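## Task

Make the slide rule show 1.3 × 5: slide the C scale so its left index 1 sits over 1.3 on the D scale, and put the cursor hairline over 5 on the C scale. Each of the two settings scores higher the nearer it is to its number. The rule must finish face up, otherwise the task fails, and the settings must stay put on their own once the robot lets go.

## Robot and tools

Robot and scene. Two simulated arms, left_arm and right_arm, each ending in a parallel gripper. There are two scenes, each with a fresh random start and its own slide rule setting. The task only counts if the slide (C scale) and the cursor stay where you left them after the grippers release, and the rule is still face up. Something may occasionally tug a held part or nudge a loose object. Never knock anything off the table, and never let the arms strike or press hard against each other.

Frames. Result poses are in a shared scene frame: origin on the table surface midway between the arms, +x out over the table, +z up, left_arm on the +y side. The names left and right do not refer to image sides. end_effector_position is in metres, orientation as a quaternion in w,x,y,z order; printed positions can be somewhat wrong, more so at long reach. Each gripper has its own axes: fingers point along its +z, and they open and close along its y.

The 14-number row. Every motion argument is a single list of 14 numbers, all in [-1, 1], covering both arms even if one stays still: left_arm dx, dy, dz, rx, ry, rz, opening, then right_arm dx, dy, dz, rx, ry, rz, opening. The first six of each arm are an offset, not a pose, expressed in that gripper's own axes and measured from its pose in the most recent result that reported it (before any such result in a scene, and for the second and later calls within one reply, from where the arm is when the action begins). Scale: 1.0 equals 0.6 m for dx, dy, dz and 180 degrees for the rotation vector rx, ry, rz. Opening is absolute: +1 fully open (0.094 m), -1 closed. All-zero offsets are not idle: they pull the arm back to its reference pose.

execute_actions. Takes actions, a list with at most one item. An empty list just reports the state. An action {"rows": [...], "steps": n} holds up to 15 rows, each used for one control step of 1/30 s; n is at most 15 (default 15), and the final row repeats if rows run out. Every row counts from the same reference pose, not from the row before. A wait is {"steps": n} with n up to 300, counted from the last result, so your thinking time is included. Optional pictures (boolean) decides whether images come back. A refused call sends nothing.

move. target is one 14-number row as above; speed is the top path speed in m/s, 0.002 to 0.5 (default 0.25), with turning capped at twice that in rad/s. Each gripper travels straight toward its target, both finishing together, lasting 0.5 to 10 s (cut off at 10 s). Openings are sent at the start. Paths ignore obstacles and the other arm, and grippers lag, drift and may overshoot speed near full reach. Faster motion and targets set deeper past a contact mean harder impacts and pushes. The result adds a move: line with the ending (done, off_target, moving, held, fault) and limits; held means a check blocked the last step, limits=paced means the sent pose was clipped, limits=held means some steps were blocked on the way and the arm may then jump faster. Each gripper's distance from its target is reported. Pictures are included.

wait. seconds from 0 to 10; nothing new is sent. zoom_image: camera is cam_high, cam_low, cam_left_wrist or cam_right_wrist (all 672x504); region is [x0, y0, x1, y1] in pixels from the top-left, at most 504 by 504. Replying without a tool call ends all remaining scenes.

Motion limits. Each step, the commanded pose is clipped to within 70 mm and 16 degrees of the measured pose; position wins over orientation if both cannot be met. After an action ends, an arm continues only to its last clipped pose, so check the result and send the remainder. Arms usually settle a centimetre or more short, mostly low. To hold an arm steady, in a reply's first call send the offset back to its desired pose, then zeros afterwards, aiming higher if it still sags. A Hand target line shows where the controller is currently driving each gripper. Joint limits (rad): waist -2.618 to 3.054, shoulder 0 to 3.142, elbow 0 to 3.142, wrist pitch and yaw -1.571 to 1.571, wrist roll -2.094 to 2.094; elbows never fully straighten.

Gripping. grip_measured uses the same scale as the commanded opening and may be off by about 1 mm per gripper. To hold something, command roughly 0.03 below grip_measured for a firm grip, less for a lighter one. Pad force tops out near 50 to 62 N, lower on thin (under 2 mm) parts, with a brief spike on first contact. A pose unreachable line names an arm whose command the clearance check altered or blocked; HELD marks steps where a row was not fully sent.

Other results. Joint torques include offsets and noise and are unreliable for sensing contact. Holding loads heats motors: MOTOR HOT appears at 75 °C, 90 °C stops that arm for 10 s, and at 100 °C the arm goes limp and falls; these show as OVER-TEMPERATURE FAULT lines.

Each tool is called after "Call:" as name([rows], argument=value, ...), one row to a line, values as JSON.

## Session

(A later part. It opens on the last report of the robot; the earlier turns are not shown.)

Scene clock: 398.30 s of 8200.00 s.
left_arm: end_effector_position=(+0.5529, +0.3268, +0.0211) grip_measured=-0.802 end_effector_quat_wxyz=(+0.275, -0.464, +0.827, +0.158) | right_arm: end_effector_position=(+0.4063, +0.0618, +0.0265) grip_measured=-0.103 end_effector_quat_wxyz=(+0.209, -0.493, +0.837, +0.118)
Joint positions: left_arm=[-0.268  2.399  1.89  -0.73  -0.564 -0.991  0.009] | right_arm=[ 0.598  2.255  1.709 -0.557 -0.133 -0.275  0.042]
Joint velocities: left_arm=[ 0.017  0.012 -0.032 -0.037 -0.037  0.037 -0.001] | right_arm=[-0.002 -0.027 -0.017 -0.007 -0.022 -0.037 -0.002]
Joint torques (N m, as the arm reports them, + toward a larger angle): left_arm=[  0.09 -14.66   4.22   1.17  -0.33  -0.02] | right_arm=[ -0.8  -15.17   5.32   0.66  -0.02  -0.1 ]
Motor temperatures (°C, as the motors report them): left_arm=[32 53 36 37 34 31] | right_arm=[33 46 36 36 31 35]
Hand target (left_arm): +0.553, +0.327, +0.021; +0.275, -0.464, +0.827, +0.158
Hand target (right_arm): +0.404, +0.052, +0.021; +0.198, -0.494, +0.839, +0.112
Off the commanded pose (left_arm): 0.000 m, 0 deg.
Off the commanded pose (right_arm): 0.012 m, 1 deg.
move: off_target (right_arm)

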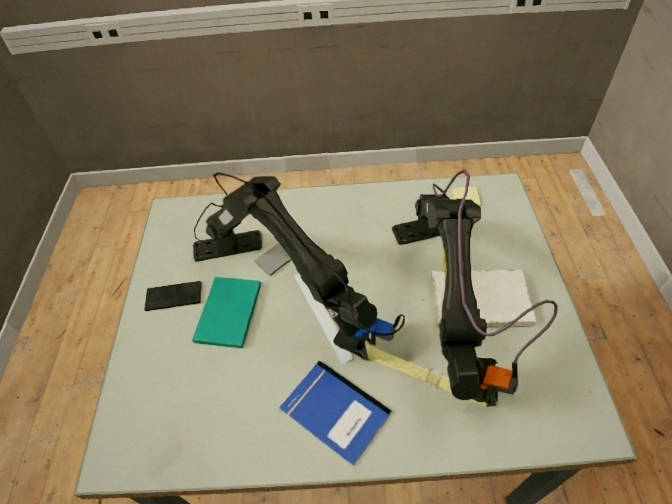

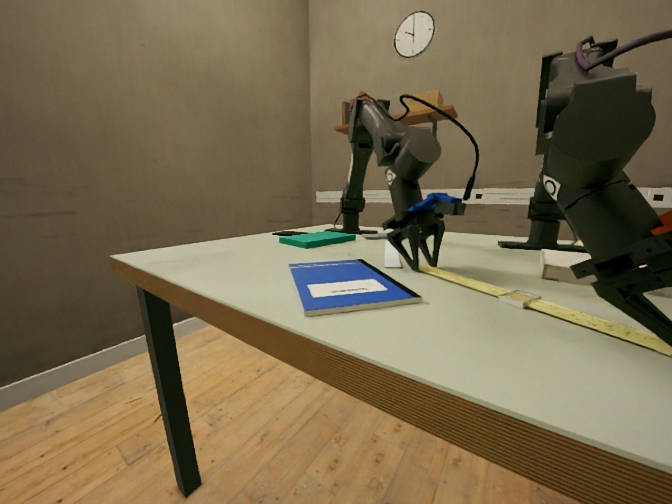

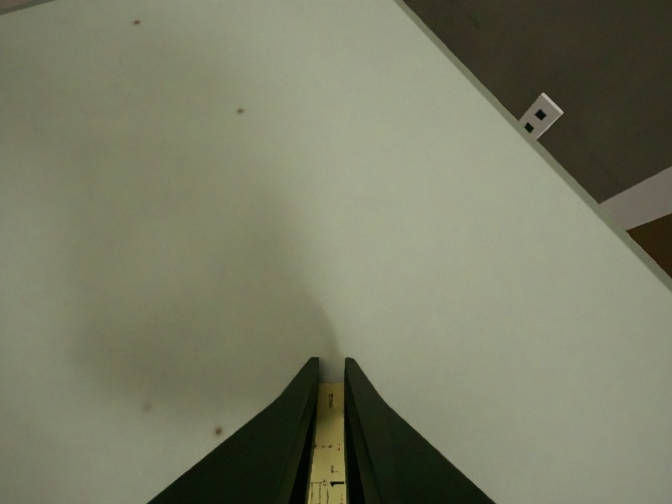

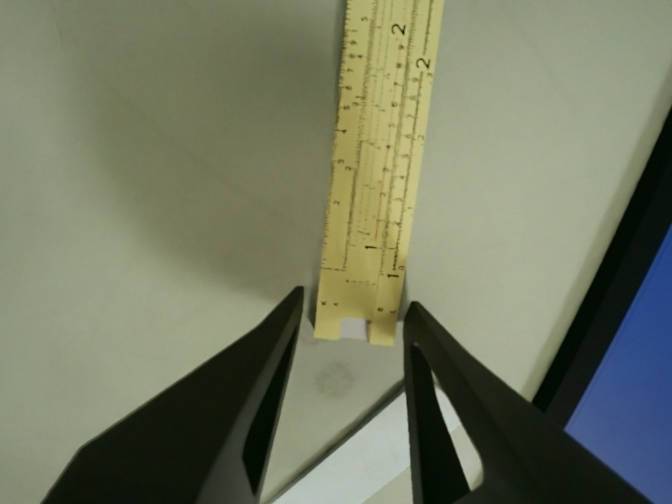

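Call:
move(target=[0,0,0,0,0,0,-0.86, 0.022,-0.004,0,0,0,0,-0.1], speed=0.04)

Call:
move(target=[0,0,0,0,0,0,-0.86, 0,0,0,0,0,0,-0.43], speed=0.04)

Scene clock: 401.67 s of 8200.00 s.
left_arm: end_effector_position=(+0.5529, +0.3268, +0.0211) grip_measured=-0.802 end_effector_quat_wxyz=(+0.275, -0.464, +0.827, +0.158) | right_arm: end_effector_position=(+0.4056, +0.0607, +0.0265) grip_measured=-0.103 end_effector_quat_wxyz=(+0.220, -0.491, +0.834, +0.124)
Joint positions: left_arm=[-0.268  2.399  1.89  -0.73  -0.564 -0.991  0.009] | right_arm=[ 0.595  2.233  1.658 -0.503 -0.14  -0.276  0.042]
Joint velocities: left_arm=[-0.012  0.002  0.002  0.037  0.007 -0.007  0.   ] | right_arm=[-0.007 -0.017  0.002 -0.022  0.007 -0.007  0.001]
Joint torques (N m, as the arm reports them, + toward a larger angle): left_arm=[  0.04 -14.88   4.31   1.17  -0.34   0.02] | right_arm=[ -0.57 -15.09   5.3    0.7   -0.04  -0.12]
Motor temperatures (°C, as the motors report them): left_arm=[32 53 36 37 34 31] | right_arm=[33 46 36 36 31 35]
Hand target (left_arm): +0.553, +0.327, +0.021; +0.275, -0.464, +0.827, +0.158
Hand target (right_arm): +0.403, +0.051, +0.020; +0.209, -0.493, +0.837, +0.118
Off the commanded pose (left_arm): 0.000 m, 0 deg.
Off the commanded pose (right_arm): 0.012 m, 2 deg.
move: off_target (right_arm)

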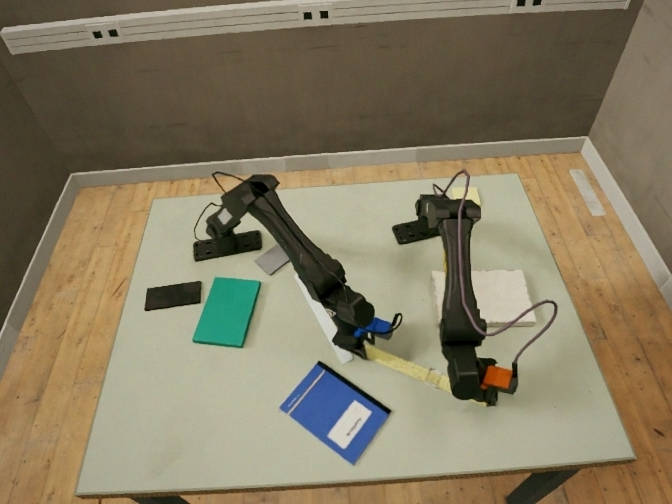

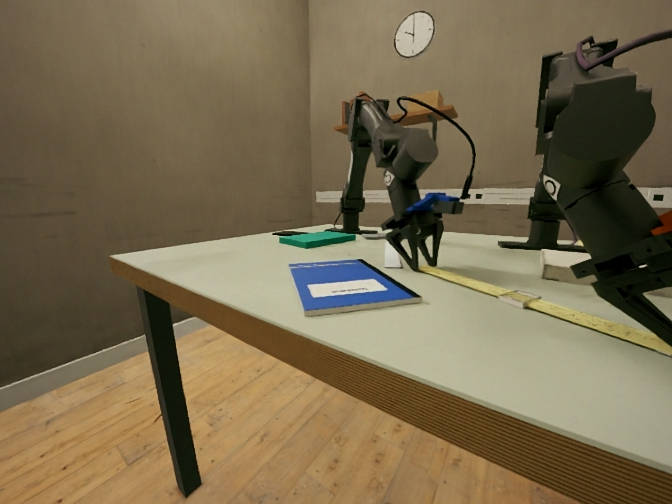

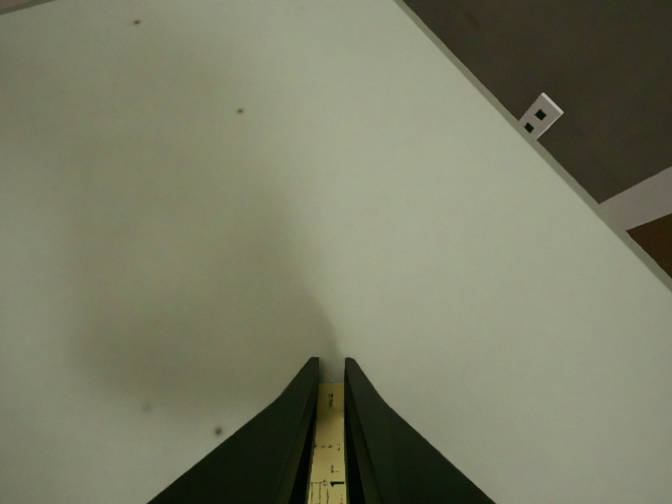

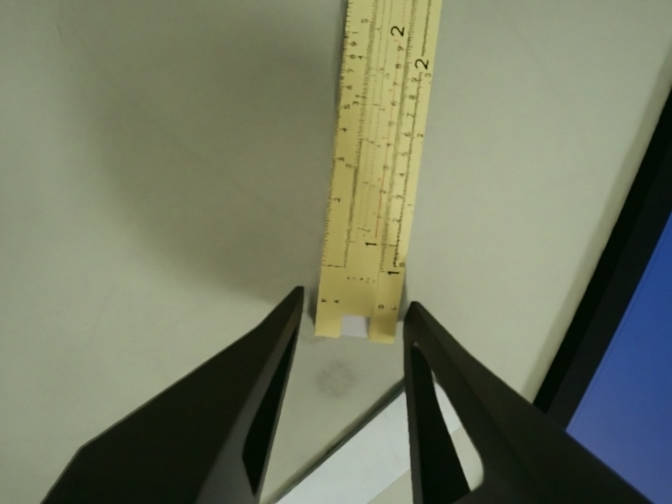

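Scene clock: 402.17 s of 8200.00 s.
left_arm: end_effector_position=(+0.5529, +0.3268, +0.0211) grip_measured=-0.802 end_effector_quat_wxyz=(+0.275, -0.464, +0.827, +0.158) | right_arm: end_effector_position=(+0.4053, +0.0611, +0.0267) grip_measured=-0.385 end_effector_quat_wxyz=(+0.220, -0.492, +0.833, +0.125)
Joint positions: left_arm=[-0.268  2.399  1.89  -0.73  -0.564 -0.991  0.009] | right_arm=[ 0.595  2.233  1.658 -0.502 -0.142 -0.276  0.029]
Joint velocities: left_arm=[-0.017 -0.002  0.002 -0.066 -0.051 -0.066 -0.001] | right_arm=[ 0.022 -0.002  0.007  0.022 -0.081 -0.007  0.   ]
Joint torques (N m, as the arm reports them, + toward a larger angle): left_arm=[  0.1  -14.77   4.21   1.14  -0.32  -0.03] | right_arm=[  0.09 -14.69   7.63   0.8   -0.06   0.05]
Motor temperatures (°C, as the motors report them): left_arm=[32 53 36 37 34 31] | right_arm=[33 46 36 36 31 35]
Hand target (left_arm): +0.553, +0.327, +0.021; +0.275, -0.464, +0.827, +0.158
Hand target (right_arm): +0.406, +0.061, +0.027; +0.220, -0.491, +0.834, +0.123
Off the commanded pose (left_arm): 0.000 m, 0 deg.
Off the commanded pose (right_arm): 0.001 m, 0 deg.
move: done

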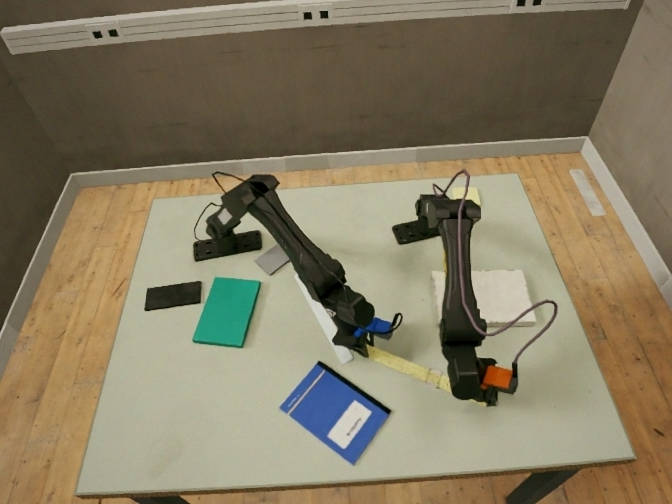

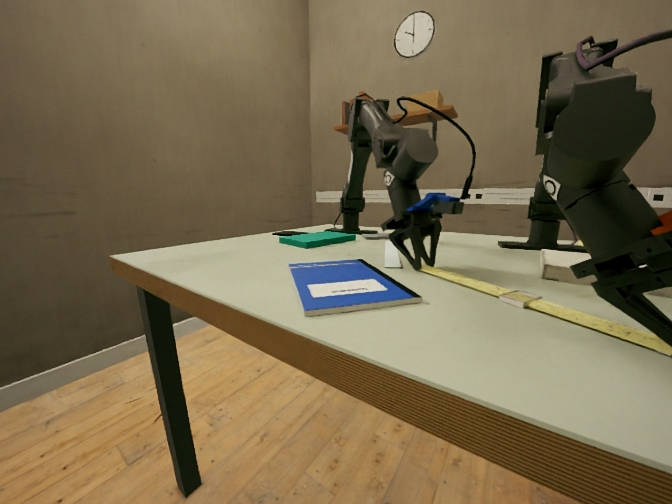

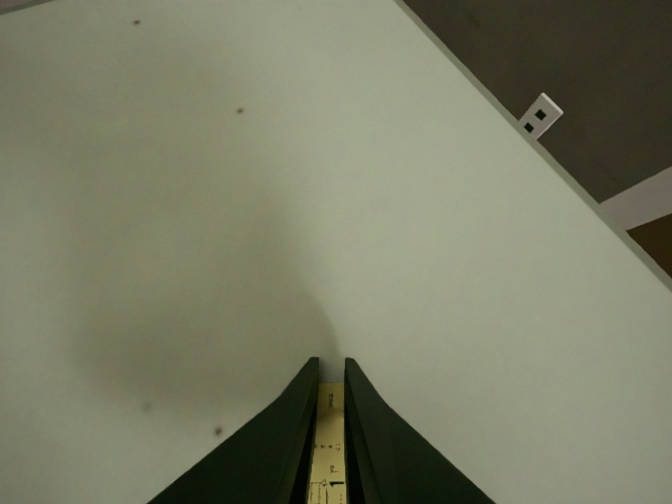

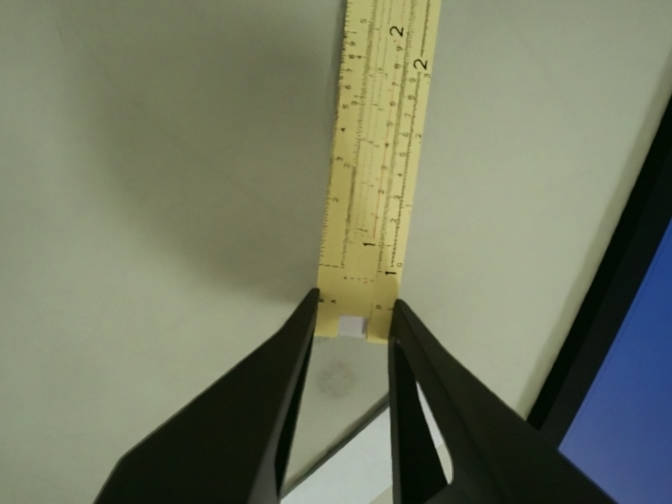

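Call:
move(target=[-0.036,0,0.018,0,0,0,-0.86, 0.012,0,0,0,0,0,-0.43], speed=0.02)

Call:
zoom_image(camera="cam_right_wrist", region=[290,130,460,350])

Scene clock: 406.23 s of 8200.00 s.
left_arm: end_effector_position=(+0.5614, +0.3368, +0.0213) grip_measured=-0.802 end_effector_quat_wxyz=(+0.271, -0.460, +0.832, +0.154) | right_arm: end_effector_position=(+0.4083, +0.0642, +0.0271) grip_measured=-0.385 end_effector_quat_wxyz=(+0.234, -0.491, +0.830, +0.128)
Joint positions: left_arm=[-0.242  2.429  1.948 -0.746 -0.542 -0.952  0.009] | right_arm=[ 0.595  2.23   1.641 -0.459 -0.144 -0.276  0.029]
Joint velocities: left_arm=[-0.017 -0.007 -0.002  0.007 -0.154  0.037 -0.   ] | right_arm=[ 0.012 -0.017 -0.012 -0.007 -0.037  0.007  0.   ]
Joint torques (N m, as the arm reports them, + toward a larger angle): left_arm=[  1.59 -14.44   5.98   1.16  -0.38   0.06] | right_arm=[ -0.15 -15.76   5.45   0.65  -0.02  -0.03]
Motor temperatures (°C, as the motors report them): left_arm=[32 53 36 37 34 31] | right_arm=[33 46 36 36 31 35]
Hand target (left_arm): +0.565, +0.347, +0.025; +0.275, -0.464, +0.827, +0.158
Hand target (right_arm): +0.402, +0.056, +0.023; +0.221, -0.492, +0.833, +0.125
Off the commanded pose (left_arm): 0.012 m, 1 deg.
Off the commanded pose (right_arm): 0.011 m, 2 deg.
move: off_target (left_arm, right_arm)

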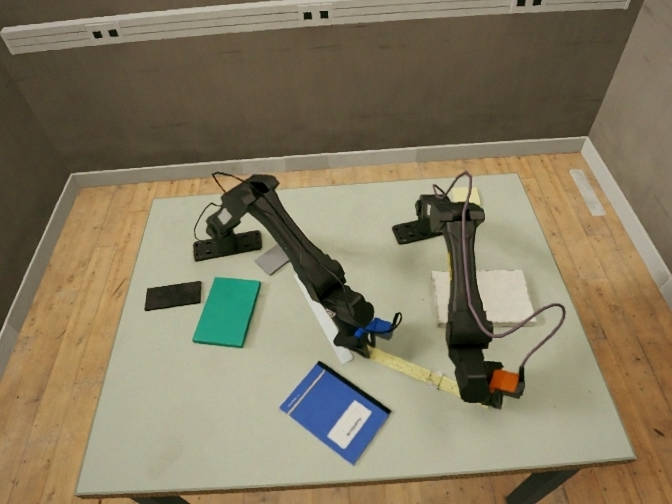

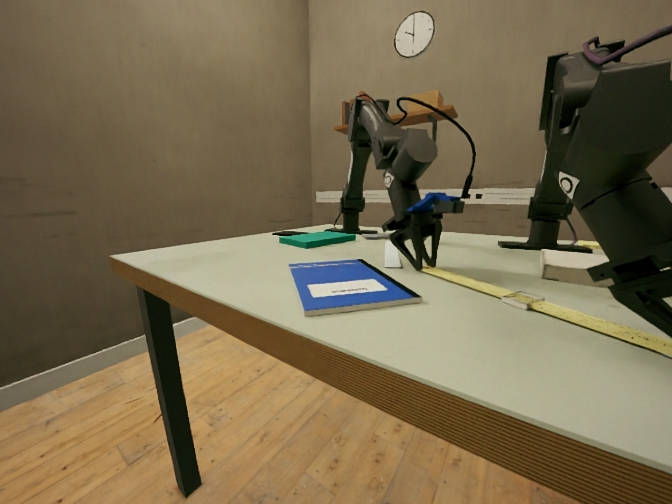

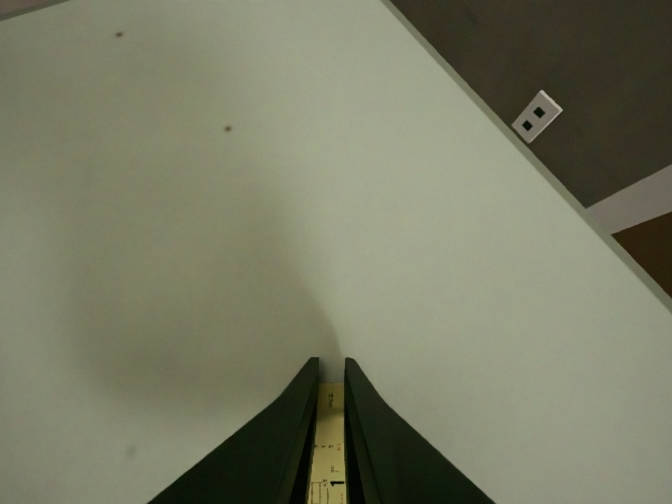

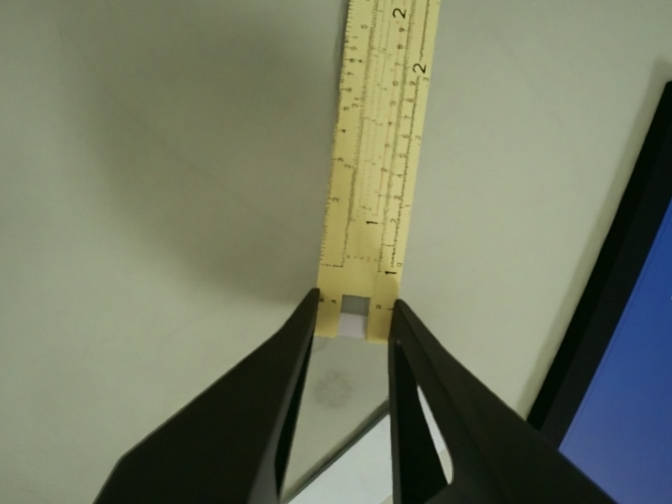

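Region (290, 130, 460, 350) of cam_right_wrist's 672x504 image, scaled by 2.291, with more detail than that image has; it fills the left 389 columns of this view, and the rest is white.

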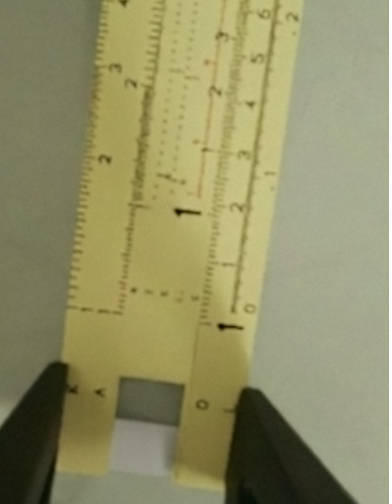

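Call:
move(target=[-0.026,0,0.013,0,0,0,-0.86, 0.01,0,0,0,0,0,-0.43], speed=0.015)

Call:
zoom_image(camera="cam_right_wrist", region=[320,130,450,290])

Scene clock: 410.93 s of 8200.00 s.
left_arm: end_effector_position=(+0.5668, +0.3413, +0.0213) grip_measured=-0.802 end_effector_quat_wxyz=(+0.267, -0.456, +0.835, +0.150) | right_arm: end_effector_position=(+0.4111, +0.0669, +0.0274) grip_measured=-0.385 end_effector_quat_wxyz=(+0.244, -0.490, +0.827, +0.131)
Joint positions: left_arm=[-0.229  2.45   1.991 -0.762 -0.526 -0.93   0.009] | right_arm=[ 0.595  2.23   1.63  -0.426 -0.144 -0.276  0.029]
Joint velocities: left_arm=[-0.012 -0.002 -0.012 -0.11  -0.007 -0.022 -0.001] | right_arm=[ 0.002  0.007  0.002 -0.022 -0.022 -0.007  0.001]
Joint torques (N m, as the arm reports them, + toward a larger angle): left_arm=[  1.58 -14.6    6.13   1.17  -0.37   0.11] | right_arm=[ -0.35 -15.58   5.63   0.67  -0.07   0.02]
Motor temperatures (°C, as the motors report them): left_arm=[32 53 36 37 34 31] | right_arm=[33 46 36 36 31 35]
Hand target (left_arm): +0.570, +0.352, +0.024; +0.270, -0.460, +0.832, +0.154
Hand target (right_arm): +0.406, +0.060, +0.024; +0.234, -0.491, +0.829, +0.128
Off the commanded pose (left_arm): 0.011 m, 1 deg.
Off the commanded pose (right_arm): 0.010 m, 1 deg.
After step 90, 0.30 s passed at rest.
move: off_target (left_arm)

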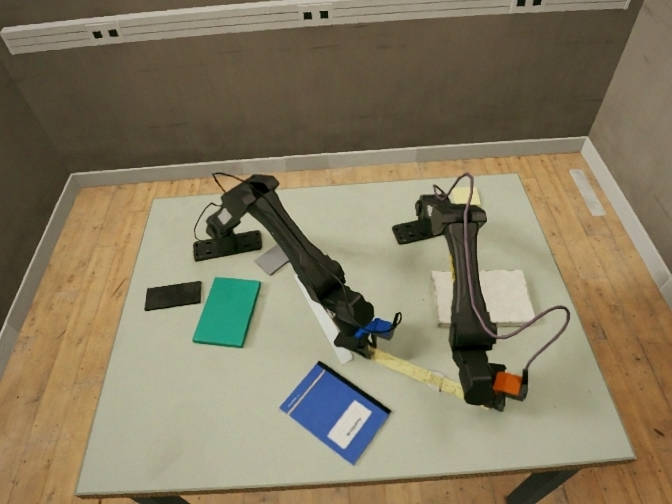

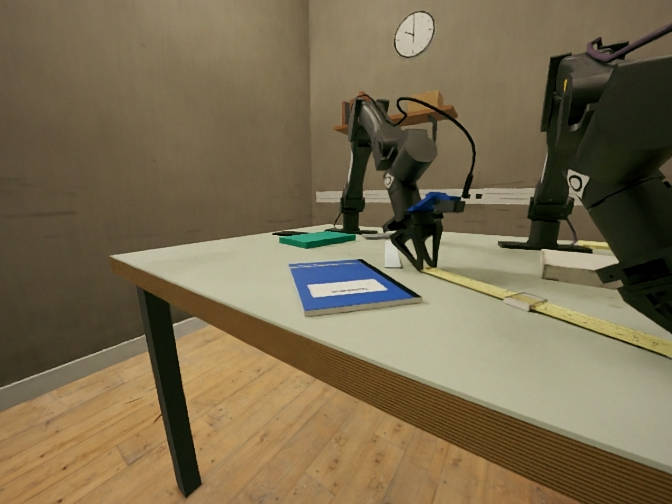

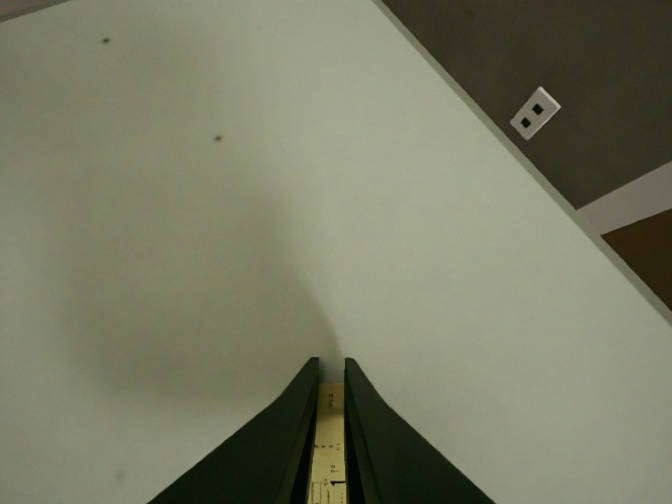

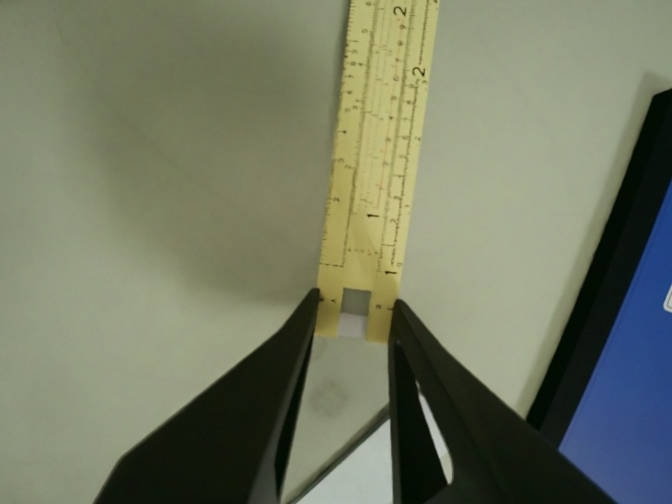

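Region (320, 130, 450, 290) of cam_right_wrist's 672x504 image, scaled by 3.150, with more detail than that image has; it fills the left 410 columns of this view, and the rest is white.

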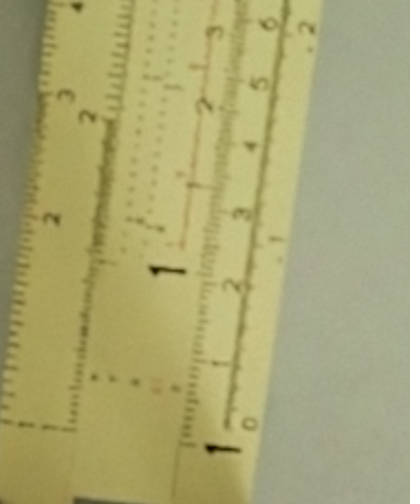

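Call:
move(target=[-0.028,0,0.014,0,0,0,-0.86, 0.024,0,0,0,0,0,-0.43], speed=0.015)

Call:
zoom_image(camera="cam_right_wrist", region=[320,130,450,290])

Scene clock: 414.57 s of 8200.00 s.
left_arm: end_effector_position=(+0.5723, +0.3469, +0.0216) grip_measured=-0.802 end_effector_quat_wxyz=(+0.262, -0.453, +0.839, +0.148) | right_arm: end_effector_position=(+0.4122, +0.0681, +0.0275) grip_measured=-0.385 end_effector_quat_wxyz=(+0.264, -0.488, +0.821, +0.136)
Joint positions: left_arm=[-0.214  2.477  2.046 -0.788 -0.51  -0.909  0.009] | right_arm=[ 0.595  2.212  1.576 -0.349 -0.145 -0.274  0.029]
Joint velocities: left_arm=[-0.027 -0.012  0.022  0.007  0.037  0.022  0.   ] | right_arm=[-0.012 -0.007 -0.027  0.022  0.007  0.022  0.   ]
Joint torques (N m, as the arm reports them, + toward a larger angle): left_arm=[  1.65 -14.44   6.01   1.25  -0.36   0.14] | right_arm=[ -0.52 -15.48   5.18   0.64  -0.1   -0.06]
Motor temperatures (°C, as the motors report them): left_arm=[32 53 36 37 34 31] | right_arm=[33 46 36 36 31 35]
Hand target (left_arm): +0.576, +0.357, +0.024; +0.267, -0.457, +0.835, +0.150
Hand target (right_arm): +0.405, +0.057, +0.020; +0.244, -0.490, +0.827, +0.131
Off the commanded pose (left_arm): 0.011 m, 1 deg.
Off the commanded pose (right_arm): 0.016 m, 2 deg.
move: off_target (left_arm, right_arm)

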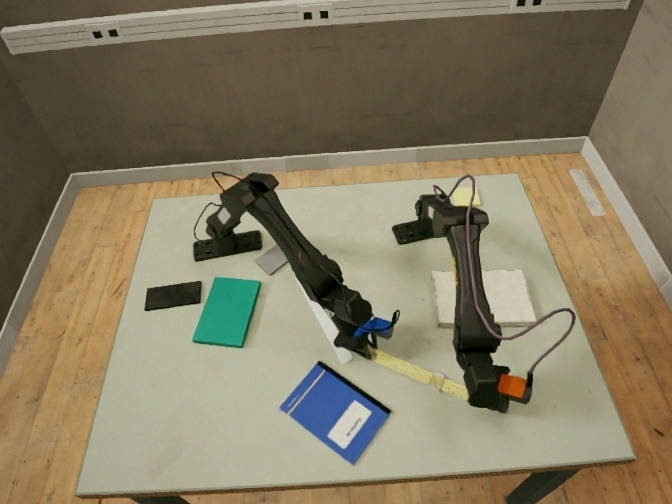

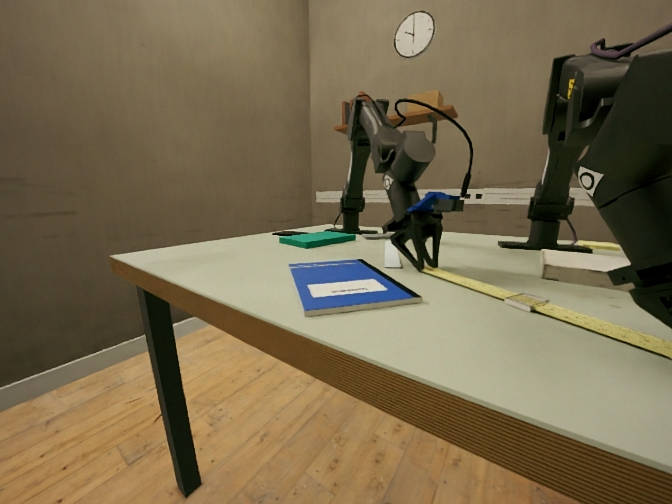

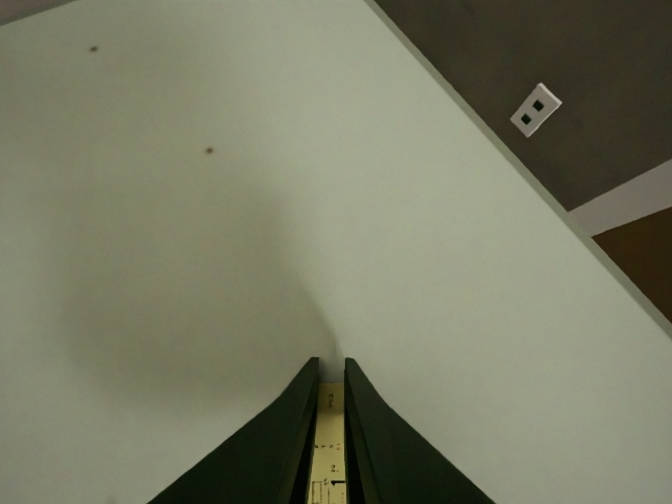

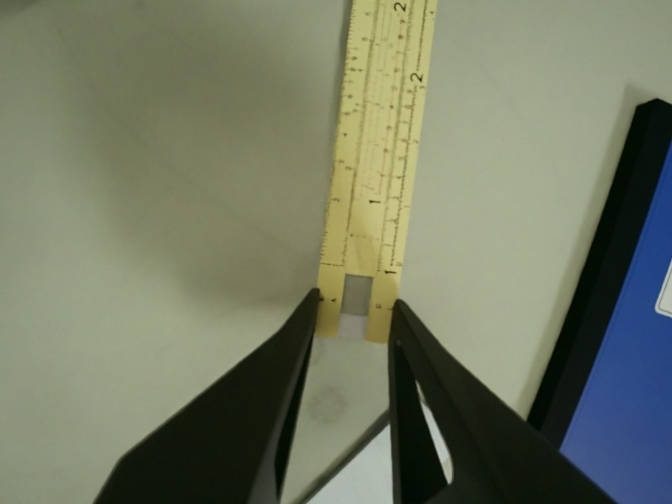

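Region (320, 130, 450, 290) of cam_right_wrist's 672x504 image, scaled by 3.150, with more detail than that image has; it fills the left 410 columns of this view, and the rest is white.

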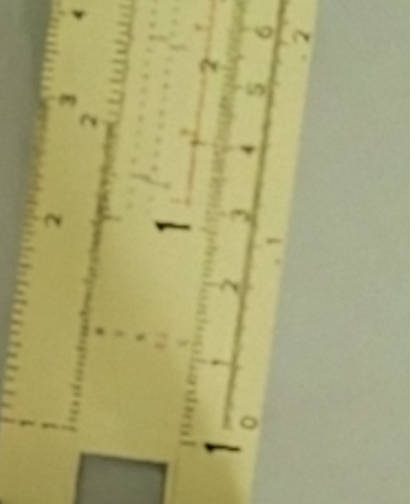

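Call:
zoom_image(camera="cam_right_wrist", region=[355,175,415,235])

Region (355, 175, 415, 235) of cam_right_wrist's 672x504 image, scaled by 8.400, with more detail than that image has.

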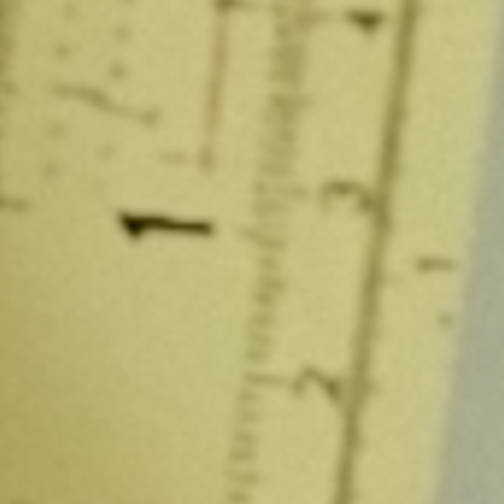

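Call:
move(target=[-0.022,0,0.011,0,0,0,-0.86, 0.025,0,0,0,0,0,-0.43], speed=0.01)

Call:
zoom_image(camera="cam_right_wrist", region=[345,165,415,235])

Scene clock: 421.50 s of 8200.00 s.
left_arm: end_effector_position=(+0.5755, +0.3487, +0.0215) grip_measured=-0.802 end_effector_quat_wxyz=(+0.256, -0.450, +0.843, +0.146) | right_arm: end_effector_position=(+0.4128, +0.0691, +0.0277) grip_measured=-0.385 end_effector_quat_wxyz=(+0.282, -0.485, +0.815, +0.141)
Joint positions: left_arm=[-0.207  2.497  2.089 -0.815 -0.497 -0.896  0.009] | right_arm=[ 0.595  2.195  1.523 -0.271 -0.146 -0.271  0.029]
Joint velocities: left_arm=[ 0.007  0.002  0.002 -0.066  0.007 -0.007 -0.001] | right_arm=[ 0.002  0.007  0.012 -0.095 -0.007 -0.037 -0.001]
Joint torques (N m, as the arm reports them, + toward a larger angle): left_arm=[  1.62 -14.7    6.05   1.25  -0.33   0.13] | right_arm=[ -0.79 -14.92   5.28   0.74  -0.11  -0.09]
Motor temperatures (°C, as the motors report them): left_arm=[32 53 36 38 34 32] | right_arm=[33 46 36 37 31 35]
Hand target (left_arm): +0.580, +0.359, +0.024; +0.262, -0.453, +0.839, +0.148
Hand target (right_arm): +0.406, +0.058, +0.019; +0.264, -0.488, +0.821, +0.136
Off the commanded pose (left_arm): 0.012 m, 1 deg.
Off the commanded pose (right_arm): 0.016 m, 2 deg.
After step 90, 2.20 s passed at rest.
move: off_target (left_arm, right_arm)

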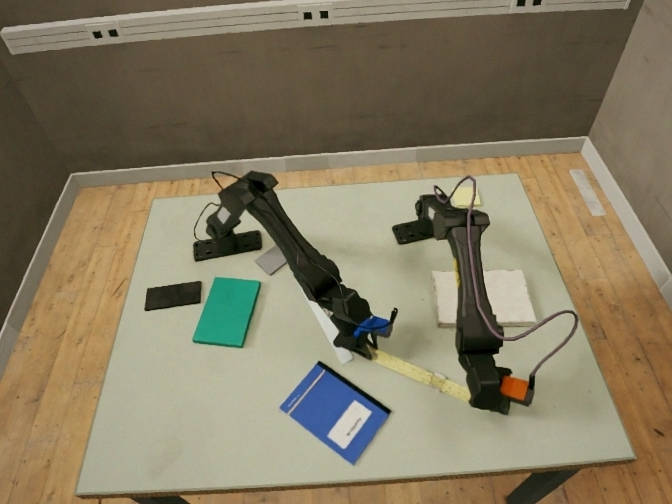

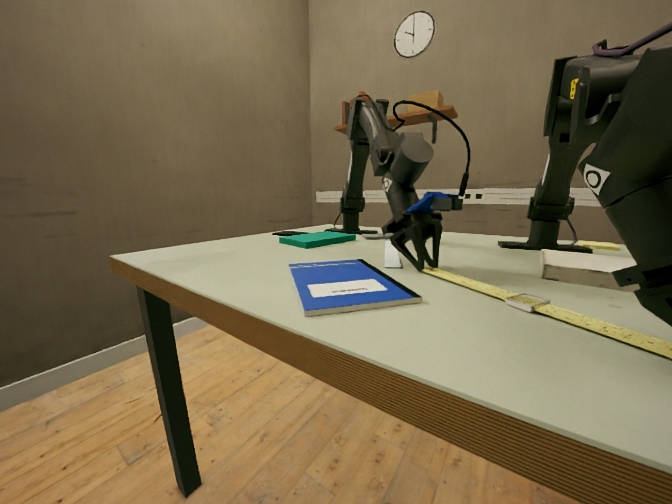

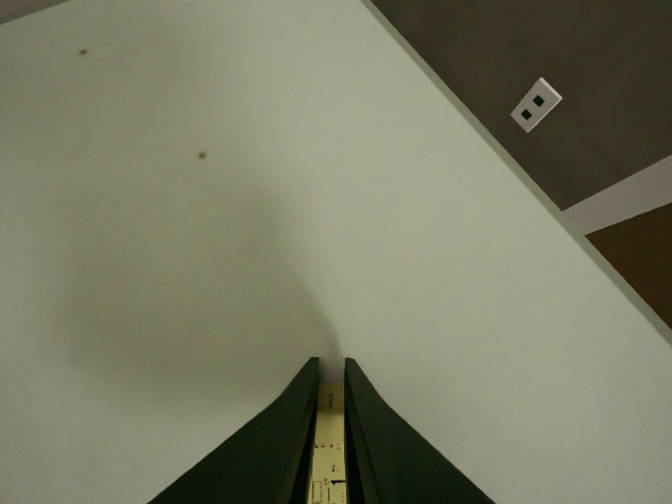

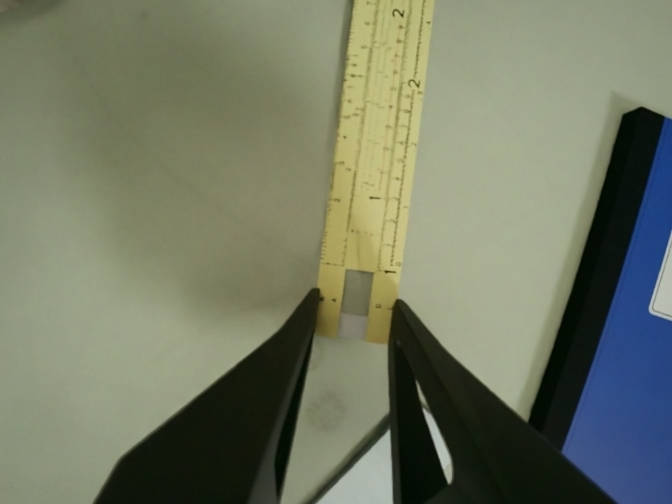

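Region (345, 165, 415, 235) of cam_right_wrist's 672x504 image, scaled by 7.200, with more detail than that image has.

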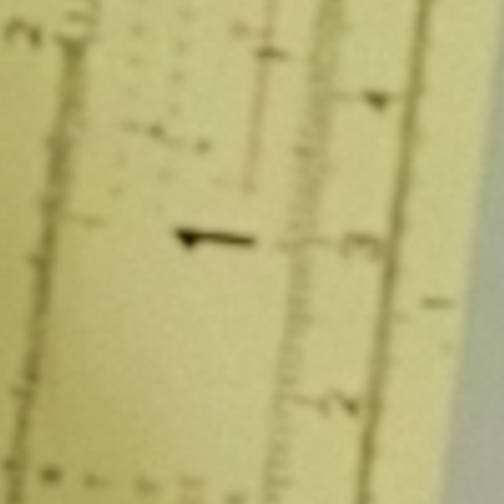

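Call:
zoom_image(camera="cam_right_wrist", region=[372,186,402,212])

Region (372, 186, 402, 212) of cam_right_wrist's 672x504 image, scaled by 16.800, with more detail than that image has; it fills the top 437 rows of this view, and the rest is white.

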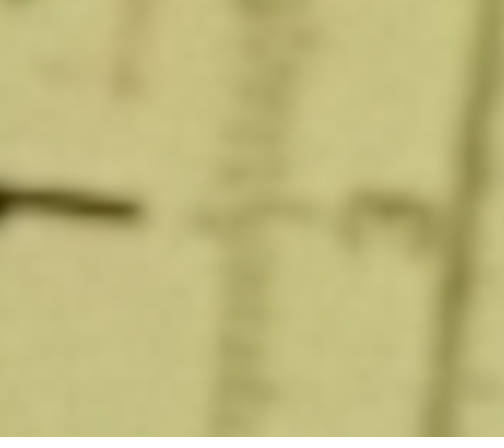

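Call:
move(target=[-0.019,0,0.0095,0,0,0,-0.86, 0.025,0,0,0,0,0,-0.43], speed=0.01)

Call:
zoom_image(camera="cam_right_wrist", region=[360,175,410,225])

Scene clock: 427.87 s of 8200.00 s.
left_arm: end_effector_position=(+0.5779, +0.3489, +0.0215) grip_measured=-0.802 end_effector_quat_wxyz=(+0.251, -0.447, +0.846, +0.144) | right_arm: end_effector_position=(+0.4133, +0.0701, +0.0279) grip_measured=-0.385 end_effector_quat_wxyz=(+0.300, -0.481, +0.810, +0.147)
Joint positions: left_arm=[-0.204  2.515  2.127 -0.841 -0.486 -0.887  0.009] | right_arm=[ 0.595  2.181  1.474 -0.195 -0.149 -0.265  0.029]
Joint velocities: left_arm=[-0.012  0.017  0.002 -0.022 -0.007  0.022  0.001] | right_arm=[ 0.007 -0.007 -0.012  0.022 -0.007 -0.037  0.   ]
Joint torques (N m, as the arm reports them, + toward a larger angle): left_arm=[  1.77 -14.66   6.12   1.26  -0.32   0.16] | right_arm=[ -0.78 -14.67   4.97   0.75  -0.11  -0.14]
Motor temperatures (°C, as the motors report them): left_arm=[32 53 37 38 34 32] | right_arm=[33 46 36 37 31 35]
Hand target (left_arm): +0.582, +0.359, +0.023; +0.256, -0.450, +0.843, +0.146
Hand target (right_arm): +0.407, +0.059, +0.019; +0.283, -0.485, +0.815, +0.141
Off the commanded pose (left_arm): 0.011 m, 1 deg.
Off the commanded pose (right_arm): 0.016 m, 2 deg.
After step 90, 1.63 s passed at rest.
move: off_target (left_arm, right_arm)

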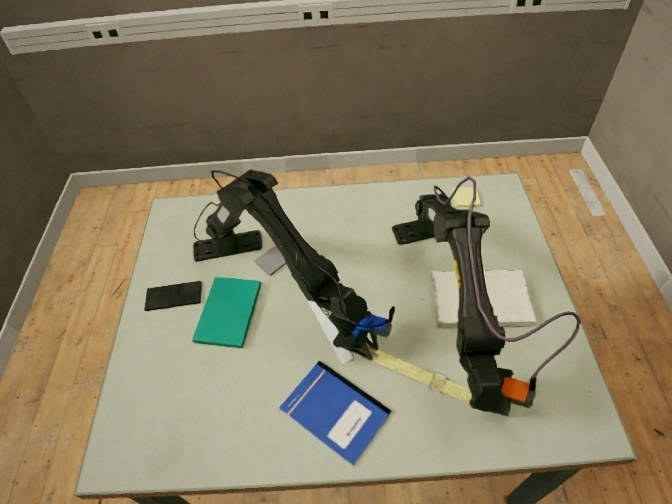

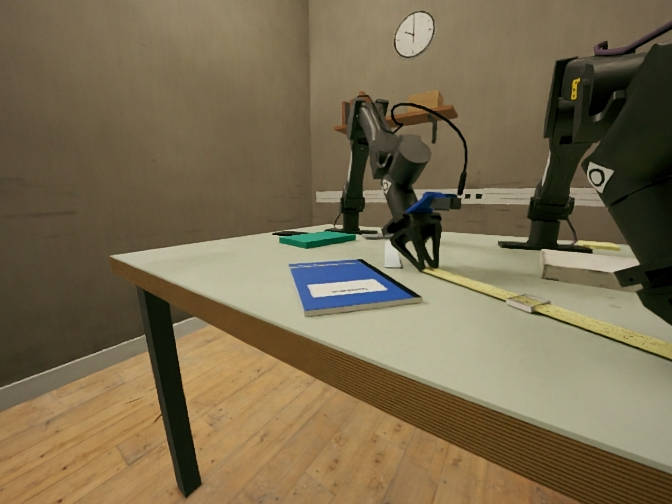

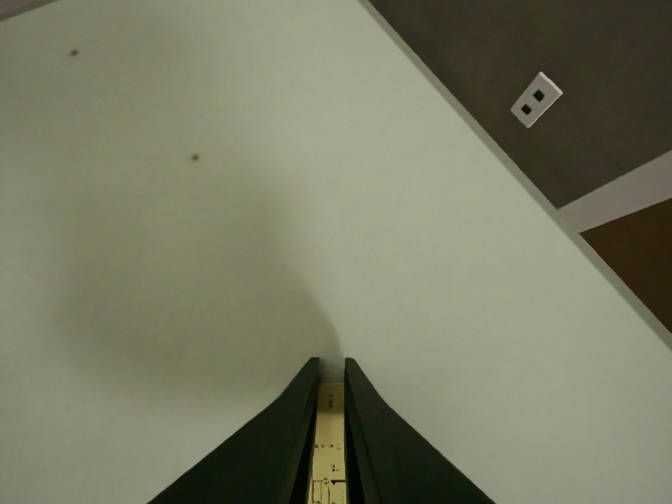

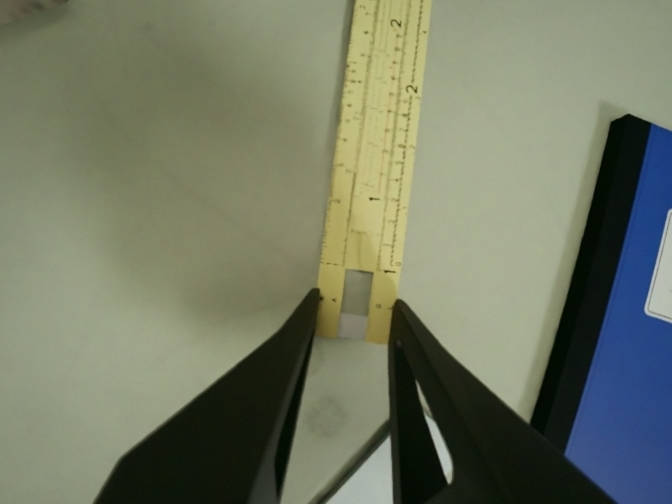

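Region (360, 175, 410, 225) of cam_right_wrist's 672x504 image, scaled by 10.080, with more detail than that image has.

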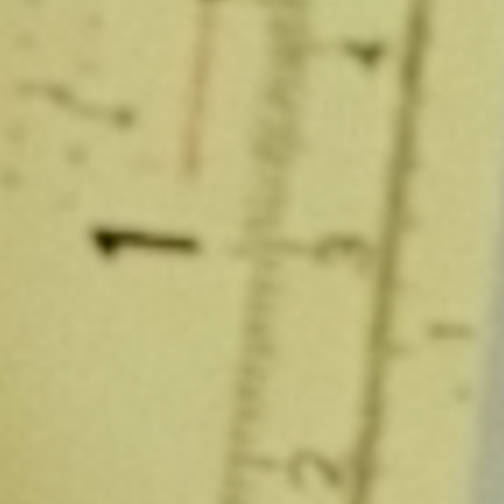

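Call:
move(target=[-0.0195,0,0.010,0,0,0,-0.86, 0.027,0,0,0,0,0,-0.43], speed=0.01)

Call:
zoom_image(camera="cam_right_wrist", region=[360,175,410,225])

Scene clock: 432.37 s of 8200.00 s.
left_arm: end_effector_position=(+0.5804, +0.3490, +0.0216) grip_measured=-0.802 end_effector_quat_wxyz=(+0.245, -0.445, +0.850, +0.142) | right_arm: end_effector_position=(+0.4135, +0.0709, +0.0279) grip_measured=-0.385 end_effector_quat_wxyz=(+0.319, -0.476, +0.805, +0.154)
Joint positions: left_arm=[-0.2    2.536  2.172 -0.873 -0.475 -0.879  0.009] | right_arm=[ 0.595  2.168  1.423 -0.115 -0.151 -0.258  0.029]
Joint velocities: left_arm=[-0.017  0.007  0.002  0.022  0.007  0.007  0.001] | right_arm=[-0.002  0.012 -0.002 -0.037 -0.037 -0.007 -0.001]
Joint torques (N m, as the arm reports them, + toward a larger angle): left_arm=[  1.75 -14.81   6.12   1.29  -0.31   0.15] | right_arm=[ -0.78 -14.36   4.82   0.87  -0.02  -0.08]
Motor temperatures (°C, as the motors report them): left_arm=[32 53 37 38 34 32] | right_arm=[33 46 36 37 31 35]
Hand target (left_arm): +0.585, +0.360, +0.023; +0.251, -0.447, +0.846, +0.144
Hand target (right_arm): +0.407, +0.059, +0.018; +0.300, -0.481, +0.810, +0.147
Off the commanded pose (left_arm): 0.012 m, 1 deg.
Off the commanded pose (right_arm): 0.017 m, 2 deg.
move: off_target (left_arm, right_arm)

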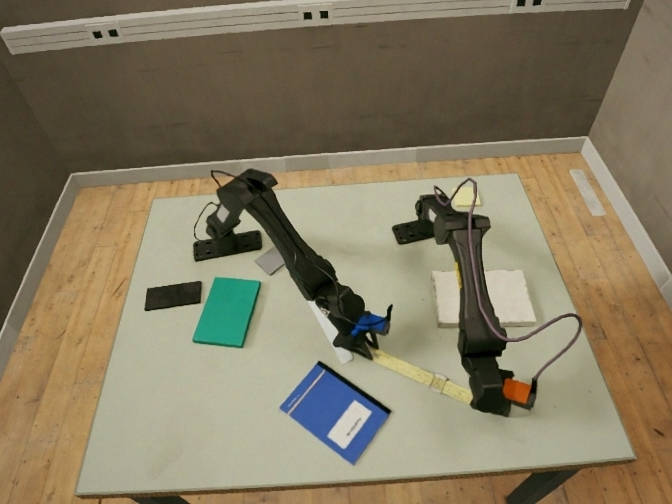

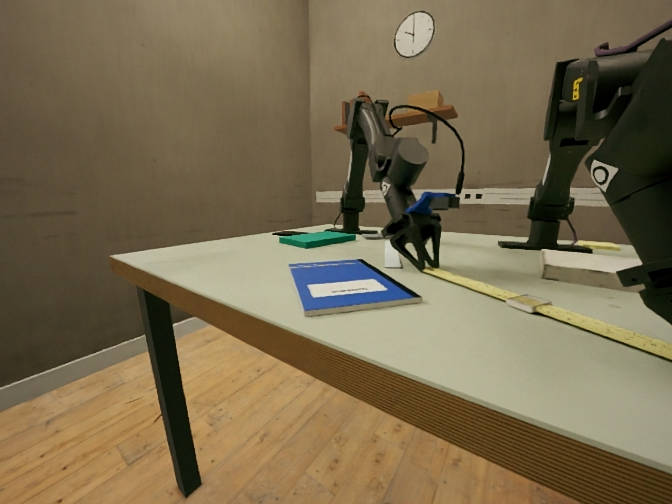

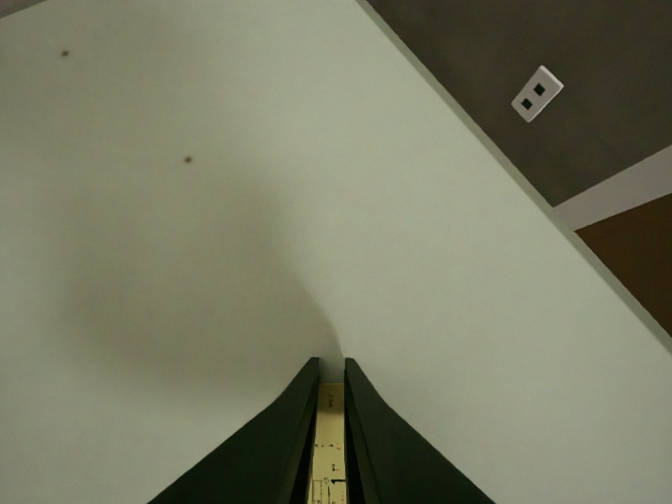

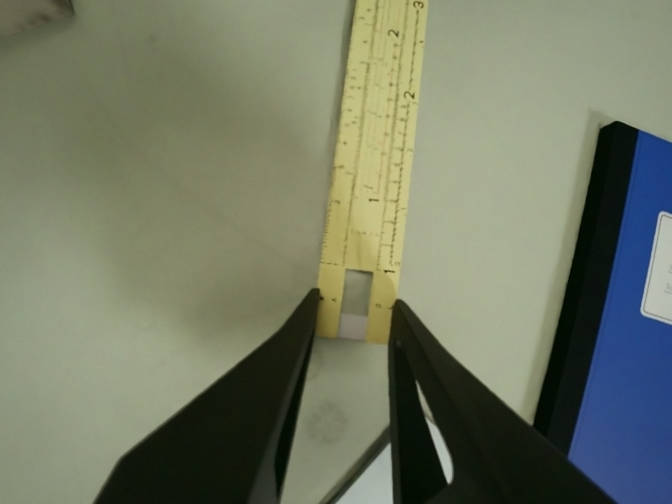

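Region (360, 175, 410, 225) of cam_right_wrist's 672x504 image, scaled by 10.080, with more detail than that image has.

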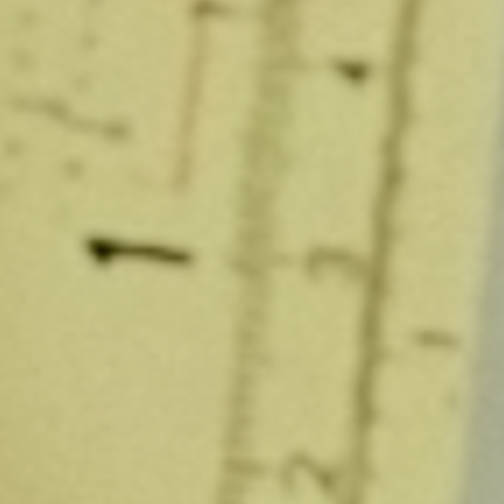

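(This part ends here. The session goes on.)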